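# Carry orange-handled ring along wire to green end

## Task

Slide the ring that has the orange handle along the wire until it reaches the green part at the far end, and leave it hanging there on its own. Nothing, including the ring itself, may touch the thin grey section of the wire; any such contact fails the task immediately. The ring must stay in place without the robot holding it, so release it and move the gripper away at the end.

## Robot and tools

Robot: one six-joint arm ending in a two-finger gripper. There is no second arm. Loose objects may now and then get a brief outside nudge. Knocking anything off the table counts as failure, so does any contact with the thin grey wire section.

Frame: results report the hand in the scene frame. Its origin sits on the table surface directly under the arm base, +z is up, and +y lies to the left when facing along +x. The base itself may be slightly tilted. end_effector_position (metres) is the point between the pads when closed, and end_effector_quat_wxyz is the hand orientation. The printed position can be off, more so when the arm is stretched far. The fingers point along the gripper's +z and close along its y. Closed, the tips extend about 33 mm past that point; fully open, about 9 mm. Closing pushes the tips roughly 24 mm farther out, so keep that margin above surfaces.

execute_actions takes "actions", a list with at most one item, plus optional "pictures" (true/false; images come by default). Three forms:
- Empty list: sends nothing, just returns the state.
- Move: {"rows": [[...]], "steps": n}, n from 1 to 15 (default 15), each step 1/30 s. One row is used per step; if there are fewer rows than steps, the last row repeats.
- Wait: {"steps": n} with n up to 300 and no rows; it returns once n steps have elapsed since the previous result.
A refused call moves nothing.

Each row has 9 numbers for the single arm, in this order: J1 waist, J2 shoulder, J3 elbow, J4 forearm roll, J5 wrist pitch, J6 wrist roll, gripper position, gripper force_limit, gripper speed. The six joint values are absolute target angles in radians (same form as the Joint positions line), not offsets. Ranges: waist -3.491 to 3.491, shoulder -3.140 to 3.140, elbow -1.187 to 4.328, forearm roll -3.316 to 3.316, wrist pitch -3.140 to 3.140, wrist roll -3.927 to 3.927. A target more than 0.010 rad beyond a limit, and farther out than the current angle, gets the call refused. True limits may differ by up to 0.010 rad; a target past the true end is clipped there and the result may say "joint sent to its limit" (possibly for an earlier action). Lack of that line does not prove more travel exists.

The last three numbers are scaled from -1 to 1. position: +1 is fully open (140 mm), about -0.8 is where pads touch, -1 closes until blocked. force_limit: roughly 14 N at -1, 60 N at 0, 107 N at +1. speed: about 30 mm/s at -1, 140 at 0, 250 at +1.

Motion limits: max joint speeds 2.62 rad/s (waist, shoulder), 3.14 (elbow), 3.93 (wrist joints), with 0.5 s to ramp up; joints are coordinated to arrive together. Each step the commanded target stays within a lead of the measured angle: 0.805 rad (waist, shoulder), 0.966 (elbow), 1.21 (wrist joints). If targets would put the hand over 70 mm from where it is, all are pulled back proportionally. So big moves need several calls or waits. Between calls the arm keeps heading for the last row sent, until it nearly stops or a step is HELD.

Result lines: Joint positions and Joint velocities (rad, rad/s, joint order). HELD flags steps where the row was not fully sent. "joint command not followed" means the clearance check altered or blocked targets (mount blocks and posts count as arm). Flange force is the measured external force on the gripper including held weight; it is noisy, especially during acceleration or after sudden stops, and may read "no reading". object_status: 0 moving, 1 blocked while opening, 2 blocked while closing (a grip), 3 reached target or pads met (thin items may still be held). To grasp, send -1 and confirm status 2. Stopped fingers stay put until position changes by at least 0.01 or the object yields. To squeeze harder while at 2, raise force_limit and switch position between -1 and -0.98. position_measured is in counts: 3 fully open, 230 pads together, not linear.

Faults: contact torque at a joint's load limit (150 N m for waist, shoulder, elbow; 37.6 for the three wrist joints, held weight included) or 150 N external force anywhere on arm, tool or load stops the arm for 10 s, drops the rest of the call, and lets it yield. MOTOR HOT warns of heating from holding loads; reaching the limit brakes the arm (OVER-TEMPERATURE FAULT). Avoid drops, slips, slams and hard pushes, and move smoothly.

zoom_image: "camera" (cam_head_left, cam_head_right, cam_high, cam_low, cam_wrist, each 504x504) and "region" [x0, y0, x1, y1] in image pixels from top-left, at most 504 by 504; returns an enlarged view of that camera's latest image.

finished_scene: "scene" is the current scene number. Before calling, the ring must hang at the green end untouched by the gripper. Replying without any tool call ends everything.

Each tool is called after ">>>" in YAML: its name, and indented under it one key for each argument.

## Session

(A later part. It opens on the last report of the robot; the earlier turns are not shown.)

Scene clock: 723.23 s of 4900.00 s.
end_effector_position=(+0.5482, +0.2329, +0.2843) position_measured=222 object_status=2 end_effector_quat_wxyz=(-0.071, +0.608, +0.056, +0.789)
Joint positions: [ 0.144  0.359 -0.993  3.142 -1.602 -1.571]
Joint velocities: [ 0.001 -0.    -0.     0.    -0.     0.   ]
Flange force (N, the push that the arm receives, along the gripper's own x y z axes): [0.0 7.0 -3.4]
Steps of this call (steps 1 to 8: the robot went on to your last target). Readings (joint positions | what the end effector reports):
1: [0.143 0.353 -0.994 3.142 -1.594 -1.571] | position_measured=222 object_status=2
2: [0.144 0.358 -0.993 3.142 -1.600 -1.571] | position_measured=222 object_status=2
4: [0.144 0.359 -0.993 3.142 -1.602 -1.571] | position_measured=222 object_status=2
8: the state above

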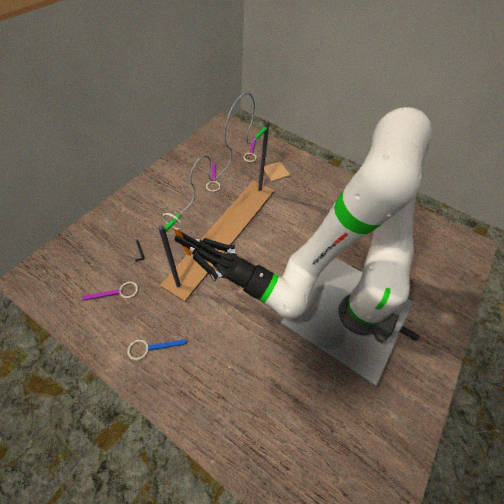

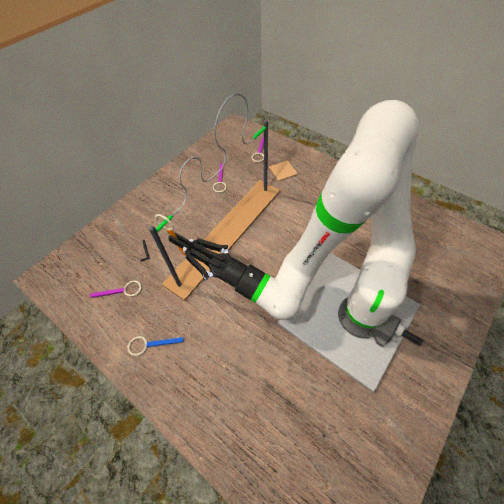

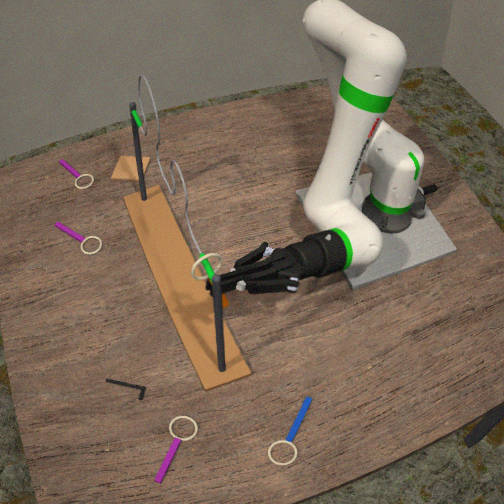

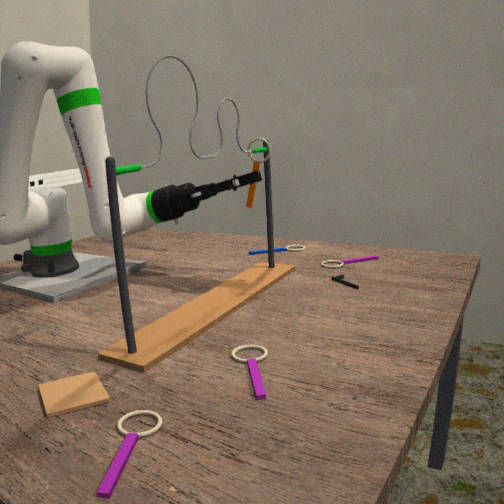

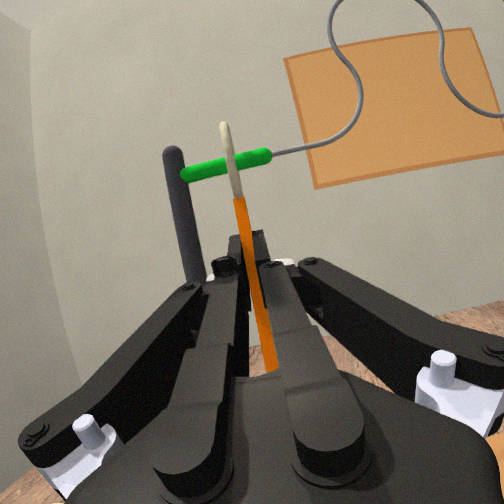

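>>> execute_actions:
  actions:
    - {"rows": [[0.1436,0.6757,-0.8634,3.1416,-1.9591,-1.5708,-1.0,0.0,-1.0]], "steps": 15}
  pictures: false

>>> execute_actions:
  actions:
    - {"steps": 6}

>>> zoom_image:
  camera: "cam_wrist"
  region: [150, 80, 318, 248]

>>> zoom_image:
  camera: "cam_high"
  region: [160, 220, 260, 320]

>>> zoom_image:
  camera: "cam_low"
  region: [230, 125, 290, 185]

Scene clock: 729.27 s of 4900.00 s.
end_effector_position=(+0.5609, +0.2352, +0.2675) position_measured=222 object_status=2 end_effector_quat_wxyz=(-0.075, +0.539, +0.050, +0.837)
Joint positions: [ 0.144  0.675 -0.864  3.142 -1.957 -1.571]
Joint velocities: [-0.     0.084  0.034 -0.001 -0.094  0.   ]
Flange force (N, the push that the arm receives, along the gripper's own x y z axes): [-27.3 0.1 -12.4]
Steps of this call (steps 1 to 30: the robot went on to your last target; steps 31 to 90: nothing new was sent; then 2.53 s passed at rest; steps 91 to 105: all 15 steps of this action). Readings (joint positions | what the end effector reports):
91: [0.144 0.360 -0.992 3.142 -1.603 -1.571] | position_measured=222 object_status=2
92: [0.144 0.365 -0.991 3.142 -1.608 -1.571] | position_measured=222 object_status=2
94: [0.144 0.391 -0.980 3.142 -1.638 -1.571] | position_measured=222 object_status=2
98: [0.144 0.514 -0.930 3.142 -1.776 -1.571] | position_measured=222 object_status=2
105: the state above

Scene clock: 729.47 s of 4900.00 s.
end_effector_position=(+0.5608, +0.2351, +0.2676) position_measured=222 object_status=2 end_effector_quat_wxyz=(-0.075, +0.539, +0.050, +0.838)
Joint positions: [ 0.144  0.676 -0.863  3.142 -1.959 -1.571]
Joint velocities: [-0.    -0.     0.     0.001 -0.     0.   ]
Flange force (N, the push that the arm receives, along the gripper's own x y z axes): [-1.5 5.4 -4.4]
Steps of this call (steps 1 to 6: the robot went on to your last target). Readings (joint positions | what the end effector reports):
1: [0.144 0.676 -0.864 3.142 -1.959 -1.571] | position_measured=222 object_status=2
2: [0.144 0.676 -0.863 3.142 -1.959 -1.571] | position_measured=222 object_status=2
4: [0.144 0.676 -0.863 3.142 -1.959 -1.571] | position_measured=222 object_status=2
6: the state above

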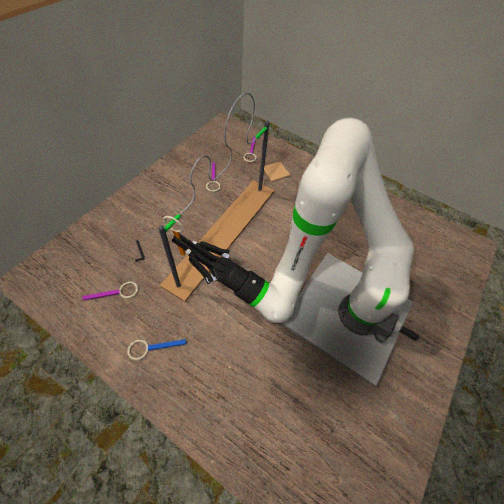

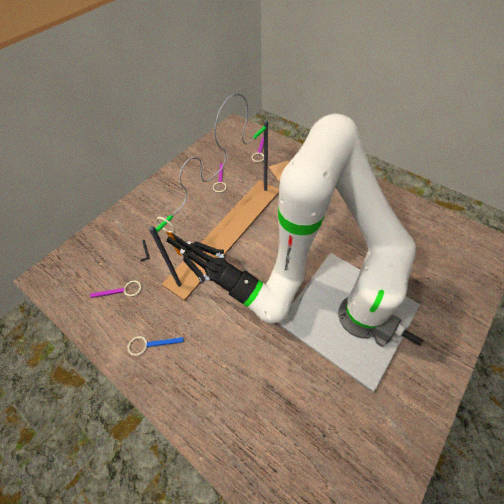

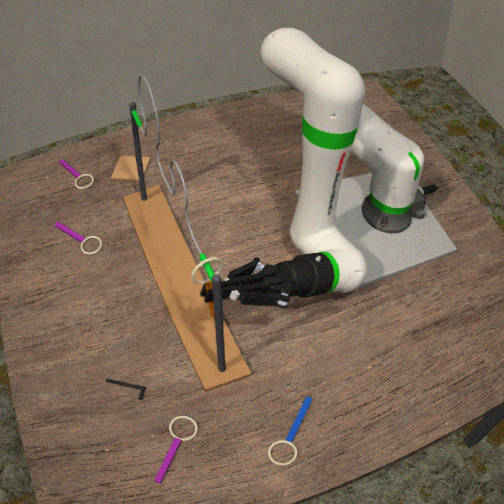

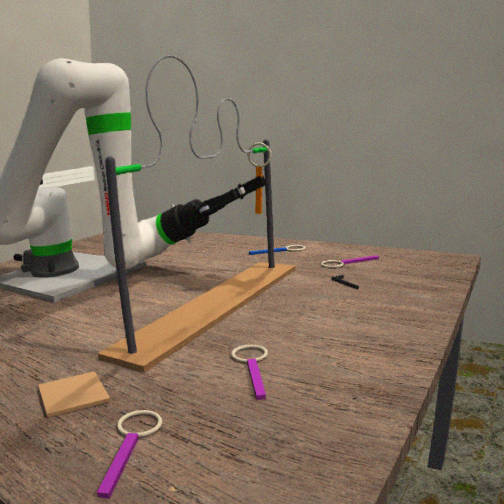

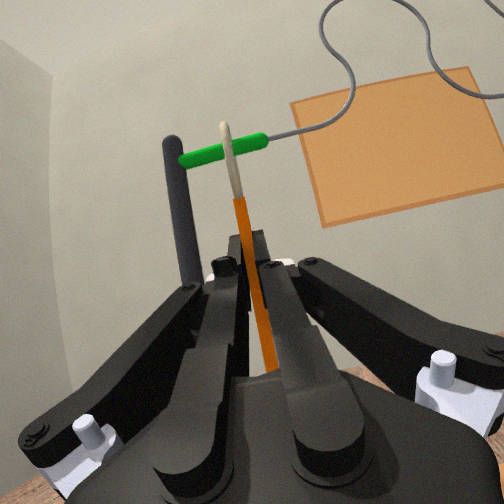

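Region (150, 80, 318, 248) of cam_wrist's 504x504 image, scaled by 3.000, with more detail than that image has.

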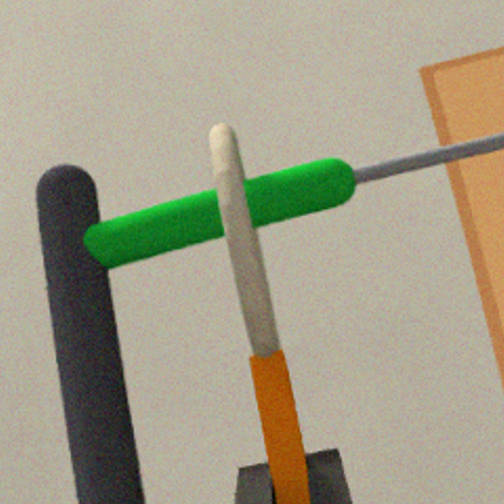

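Region (160, 220, 260, 320) of cam_high's 504x504 image, scaled by 5.040, with more detail than that image has.

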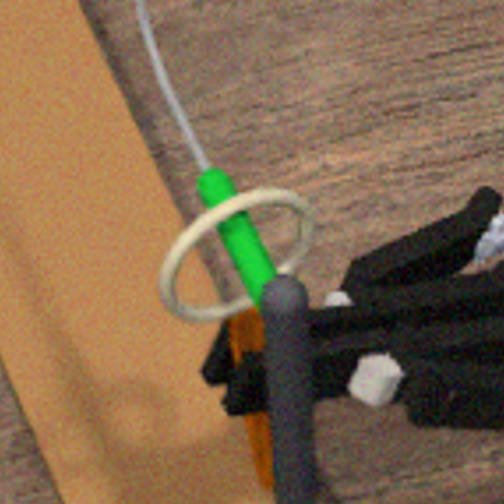

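Region (230, 125, 290, 185) of cam_low's 504x504 image, scaled by 8.400, with more detail than that image has.

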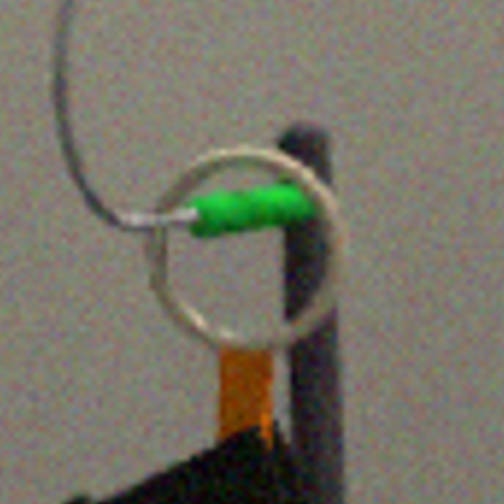

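>>> execute_actions:
  actions:
    - {"rows": [[0.1436,0.6995,-0.8572,3.1416,-1.9767,-1.5708,-1.0,0.0,-1.0]], "steps": 12}

>>> zoom_image:
  camera: "cam_low"
  region: [230, 125, 290, 185]

>>> zoom_image:
  camera: "cam_wrist"
  region: [150, 80, 318, 248]

Scene clock: 738.57 s of 4900.00 s.
end_effector_position=(+0.5608, +0.2351, +0.2612) position_measured=222 object_status=2 end_effector_quat_wxyz=(-0.075, +0.539, +0.050, +0.838)
Joint positions: [ 0.144  0.699 -0.857  3.142 -1.977 -1.571]
Joint velocities: [ 0.001 -0.001  0.     0.002 -0.     0.   ]
Flange force (N, the push that the arm receives, along the gripper's own x y z axes): [0.7 5.3 -3.5]
Steps of this call (steps 1 to 15: the robot went on to your last target; steps 16 to 90: nothing new was sent; then 5.70 s passed at rest; steps 91 to 102: all 12 steps of this action). Readings (joint positions | what the end effector reports):
91: [0.144 0.676 -0.863 3.142 -1.960 -1.571] | position_measured=222 object_status=2
92: [0.144 0.681 -0.862 3.142 -1.963 -1.571] | position_measured=222 object_status=2
94: [0.144 0.696 -0.858 3.142 -1.974 -1.571] | position_measured=222 object_status=2
98: [0.144 0.699 -0.857 3.142 -1.977 -1.571] | position_measured=222 object_status=2
102: the state above

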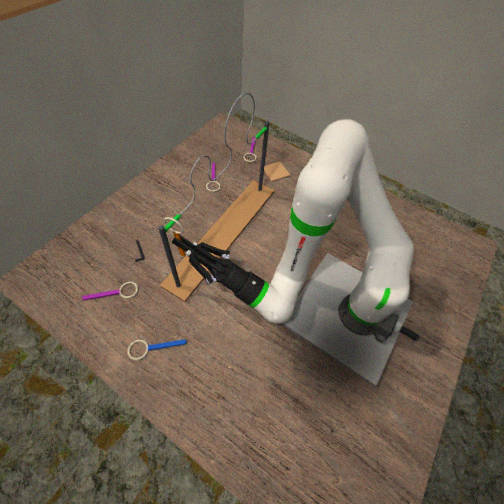

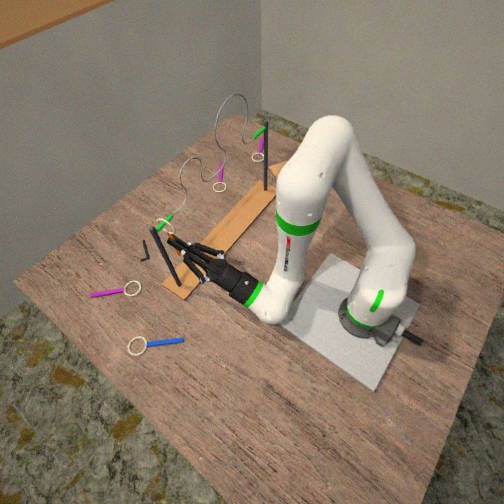

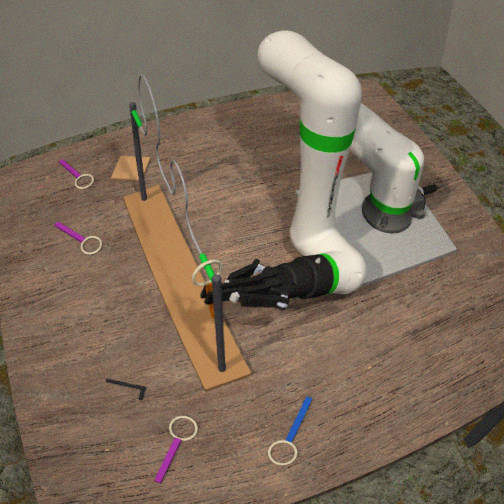

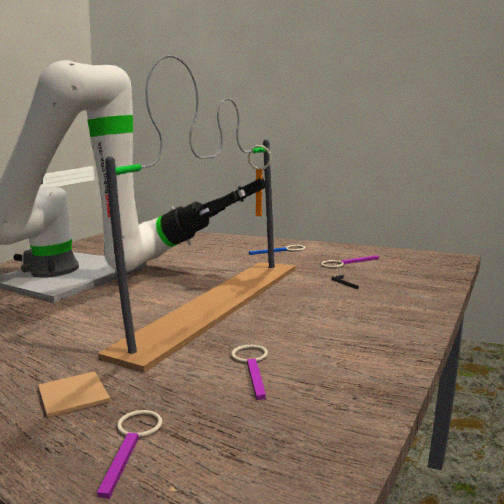

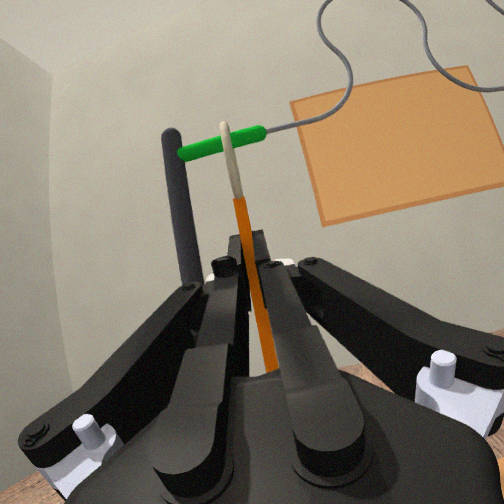

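Region (230, 125, 290, 185) of cam_low's 504x504 image, scaled by 8.400, with more detail than that image has.

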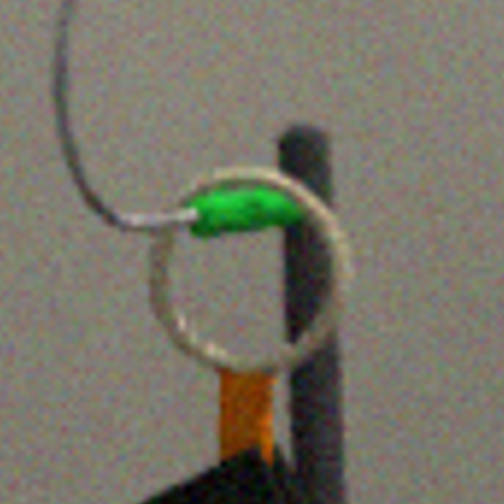

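Region (150, 80, 318, 248) of cam_wrist's 504x504 image, scaled by 3.000, with more detail than that image has.

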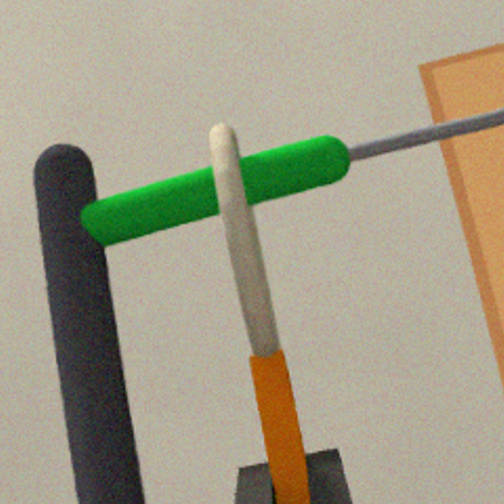

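>>> execute_actions:
  actions:
    - {"rows": [[0.1436,0.6995,-0.8572,3.1416,-1.9767,-1.5708,-0.55,0.0,-1.0]], "steps": 15}
  pictures: false

>>> execute_actions:
  actions:
    - {"steps": 10}

>>> zoom_image:
  camera: "cam_wrist"
  region: [130, 80, 370, 320]

>>> zoom_image:
  camera: "cam_low"
  region: [210, 125, 310, 225]

Scene clock: 764.37 s of 4900.00 s.
end_effector_position=(+0.5608, +0.2351, +0.2612) position_measured=200 object_status=0 end_effector_quat_wxyz=(-0.075, +0.539, +0.050, +0.838)
Joint positions: [ 0.144  0.7   -0.857  3.142 -1.977 -1.571]
Joint velocities: [-0.     0.001  0.     0.    -0.    -0.   ]
Flange force (N, the push that the arm receives, along the gripper's own x y z axes): [1.1 4.4 -3.0]
Steps of this call (steps 1 to 15: the robot went on to your last target; steps 16 to 90: nothing new was sent; then 22.30 s passed at rest; steps 91 to 105: all 15 steps of this action). Readings (joint positions | what the end effector reports):
91: [0.144 0.700 -0.857 3.142 -1.977 -1.571] | position_measured=222 object_status=0
92: [0.144 0.699 -0.857 3.142 -1.977 -1.571] | position_measured=222 object_status=0
94: [0.144 0.699 -0.857 3.142 -1.977 -1.571] | position_measured=218 object_status=0
98: [0.144 0.700 -0.857 3.142 -1.977 -1.571] | position_measured=211 object_status=0
105: the state above

Scene clock: 764.70 s of 4900.00 s.
end_effector_position=(+0.5608, +0.2351, +0.2612) position_measured=199 object_status=3 end_effector_quat_wxyz=(-0.075, +0.539, +0.050, +0.838)
Joint positions: [ 0.144  0.7   -0.857  3.142 -1.977 -1.571]
Joint velocities: [-0. -0. -0.  0. -0. -0.]
Flange force (N, the push that the arm receives, along the gripper's own x y z axes): [3.4 5.2 -4.4]
Steps of this call (steps 1 to 10: the robot went on to your last target). Readings (joint positions | what the end effector reports):
1: [0.144 0.700 -0.857 3.142 -1.977 -1.571] | position_measured=199 object_status=0
2: [0.144 0.699 -0.857 3.142 -1.977 -1.571] | position_measured=199 object_status=0
4: [0.144 0.700 -0.857 3.142 -1.977 -1.571] | position_measured=199 object_status=0
8: [0.144 0.699 -0.857 3.142 -1.977 -1.571] | position_measured=199 object_status=3
10: the state above

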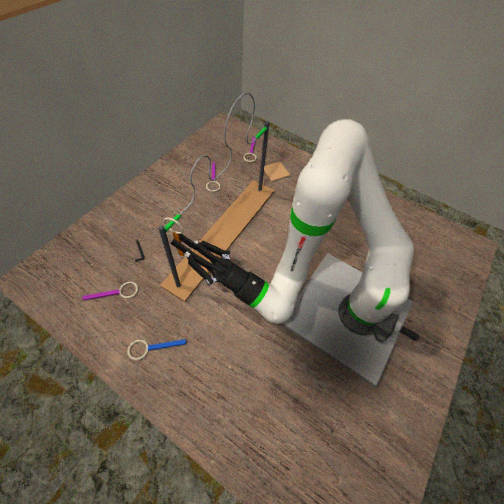

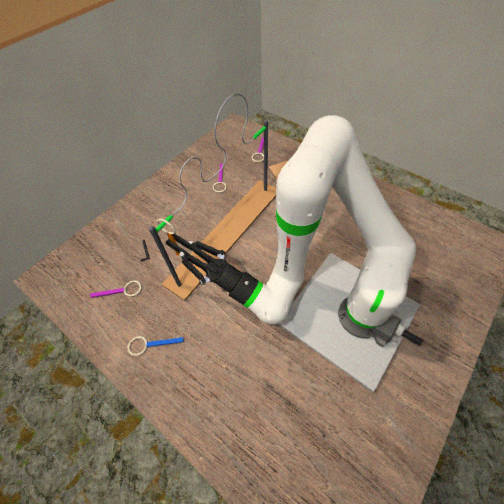

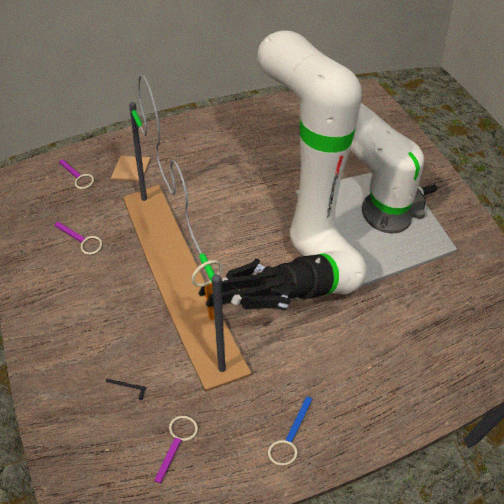

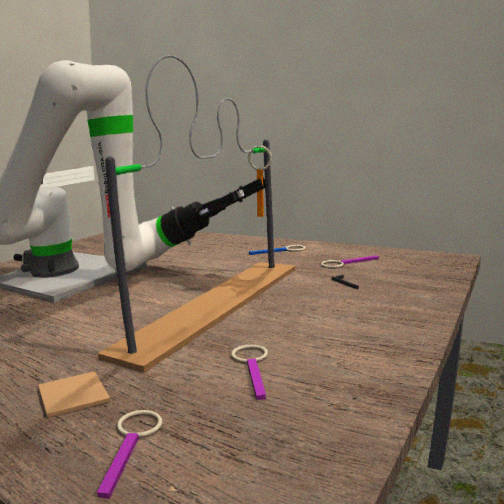

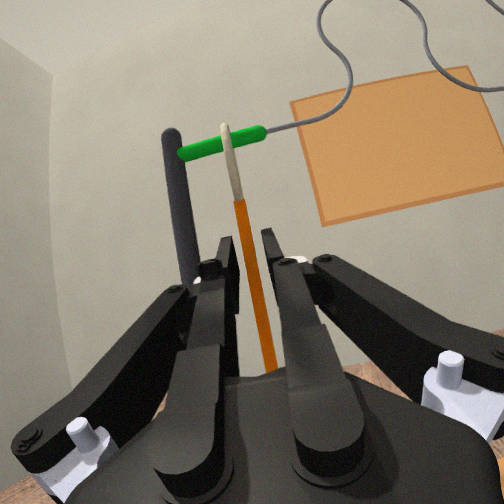

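Region (130, 80, 370, 320) of cam_wrist's 504x504 image, scaled by 2.100, with more detail than that image has.

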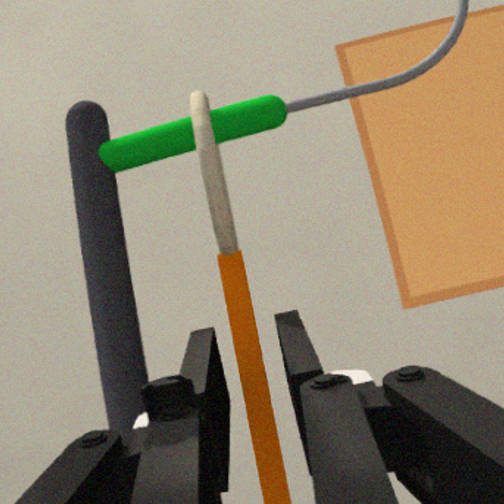

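Region (210, 125, 310, 225) of cam_low's 504x504 image, scaled by 5.040, with more detail than that image has.

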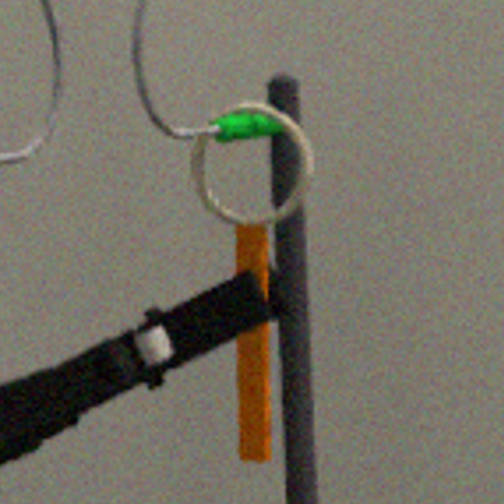

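The ring is hanging freely on the green rod. Retracting now.

>>> execute_actions:
  actions:
    - {"rows": [[0.1436,0.5246,-1.0703,3.1416,-2.0148,-1.5708,-0.55,0.0,-1.0]], "steps": 15}
  pictures: false

>>> execute_actions:
  actions:
    - {"rows": [[0.1436,0.05,-1.0703,3.1416,-2.0148,-1.5708,-0.55,0.0,-1.0]], "steps": 15}
  pictures: false

>>> execute_actions:
  actions:
    - {"steps": 20}

>>> zoom_image:
  camera: "cam_high"
  region: [150, 210, 290, 350]

Scene clock: 768.50 s of 4900.00 s.
end_effector_position=(+0.4868, +0.2217, +0.3019) position_measured=199 object_status=3 end_effector_quat_wxyz=(-0.075, +0.539, +0.050, +0.838)
Joint positions: [ 0.144  0.525 -1.07   3.142 -2.015 -1.571]
Joint velocities: [-0.001  0.    -0.002 -0.    -0.001 -0.   ]
Flange force (N, the push that the arm receives, along the gripper's own x y z axes): [1.5 6.9 -3.4]
Steps of this call (steps 1 to 15: the robot went on to your last target; steps 16 to 90: nothing new was sent; then 0.30 s passed at rest; steps 91 to 105: all 15 steps of this action). Readings (joint positions | what the end effector reports):
91: [0.144 0.699 -0.858 3.142 -1.977 -1.571] | position_measured=199 object_status=3
92: [0.144 0.695 -0.863 3.142 -1.978 -1.571] | position_measured=199 object_status=3
94: [0.144 0.669 -0.895 3.142 -1.983 -1.571] | position_measured=199 object_status=3
98: [0.144 0.567 -1.019 3.142 -2.006 -1.571] | position_measured=199 object_status=3
105: the state above

Scene clock: 769.00 s of 4900.00 s.
end_effector_position=(+0.4347, +0.2125, +0.4679) position_measured=199 object_status=3 end_effector_quat_wxyz=(-0.083, +0.392, +0.037, +0.915)
Joint positions: [ 0.144  0.191 -1.07   3.142 -2.015 -1.571]
Joint velocities: [-0.002 -0.82   0.     0.003  0.    -0.   ]
Flange force (N, the push that the arm receives, along the gripper's own x y z axes): [5.5 7.3 -2.4]
Steps of this call (steps 1 to 15: all 15 steps of this action). Readings (joint positions | what the end effector reports):
1: [0.144 0.524 -1.070 3.142 -2.015 -1.571] | position_measured=199 object_status=3
2: [0.144 0.519 -1.070 3.142 -2.015 -1.571] | position_measured=199 object_status=3
4: [0.144 0.493 -1.070 3.142 -2.015 -1.571] | position_measured=199 object_status=3
8: [0.144 0.386 -1.070 3.142 -2.015 -1.571] | position_measured=199 object_status=3
15: the state above

Scene clock: 769.67 s of 4900.00 s.
end_effector_position=(+0.3967, +0.2057, +0.5313) position_measured=199 object_status=3 end_effector_quat_wxyz=(-0.085, +0.327, +0.031, +0.941)
Joint positions: [ 0.144  0.05  -1.07   3.142 -2.015 -1.571]
Joint velocities: [ 0.004 -0.001  0.    -0.001 -0.    -0.   ]
Flange force (N, the push that the arm receives, along the gripper's own x y z axes): [3.8 7.9 -2.2]
Steps of this call (steps 1 to 20: the robot went on to your last target). Readings (joint positions | what the end effector reports):
1: [0.144 0.164 -1.070 3.142 -2.015 -1.571] | position_measured=199 object_status=3
2: [0.144 0.136 -1.070 3.142 -2.015 -1.571] | position_measured=199 object_status=3
4: [0.144 0.088 -1.070 3.142 -2.015 -1.571] | position_measured=199 object_status=3
8: [0.144 0.050 -1.070 3.142 -2.015 -1.571] | position_measured=199 object_status=3
20: the state above

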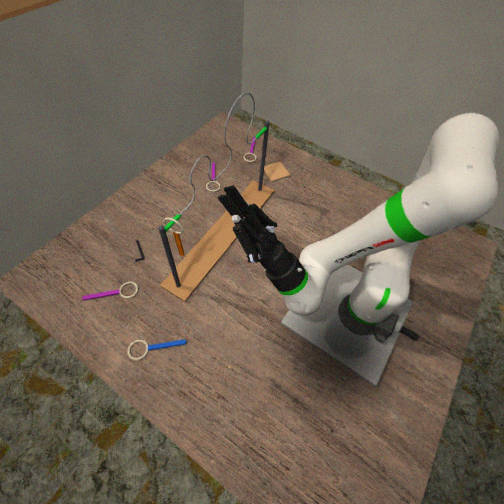

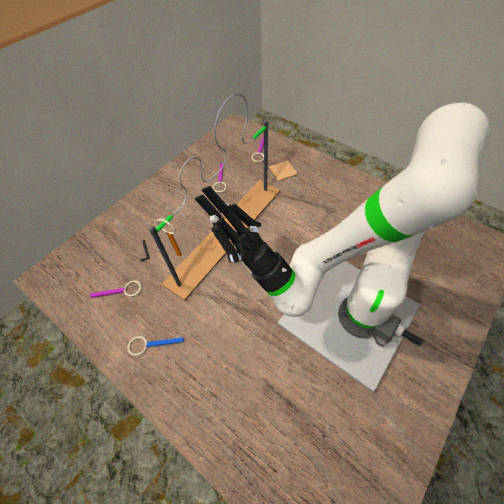

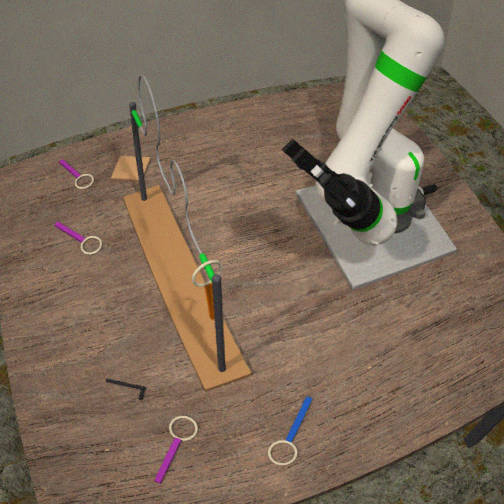

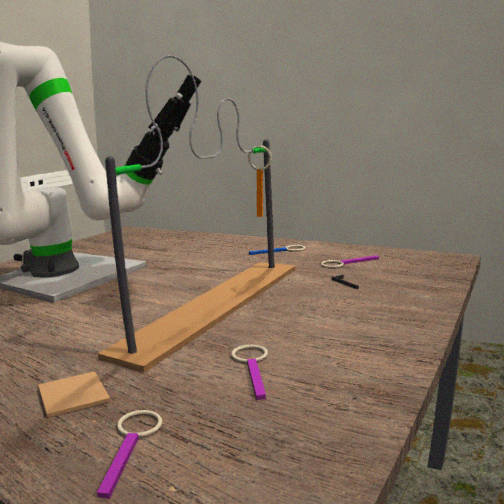

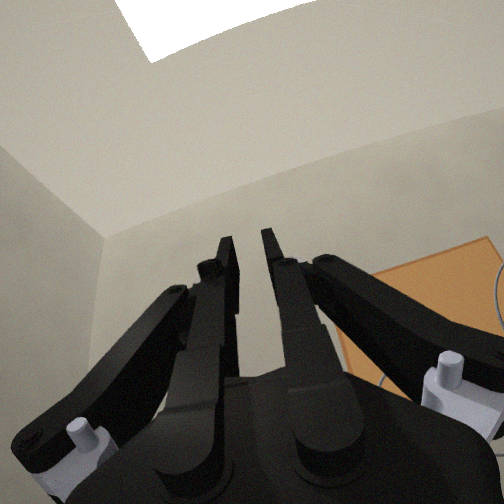

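Region (150, 210, 290, 350) of cam_high's 504x504 image, scaled by 3.600, with more detail than that image has.

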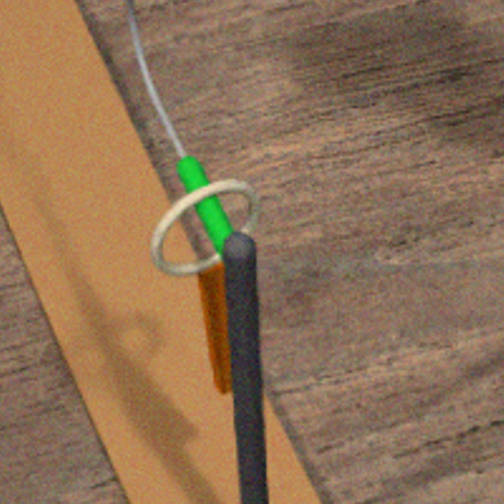

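The ring hangs in the middle of the green part and the arm is clear.

>>> finished_scene:
  scene: 2

The scene is finished: the task was done.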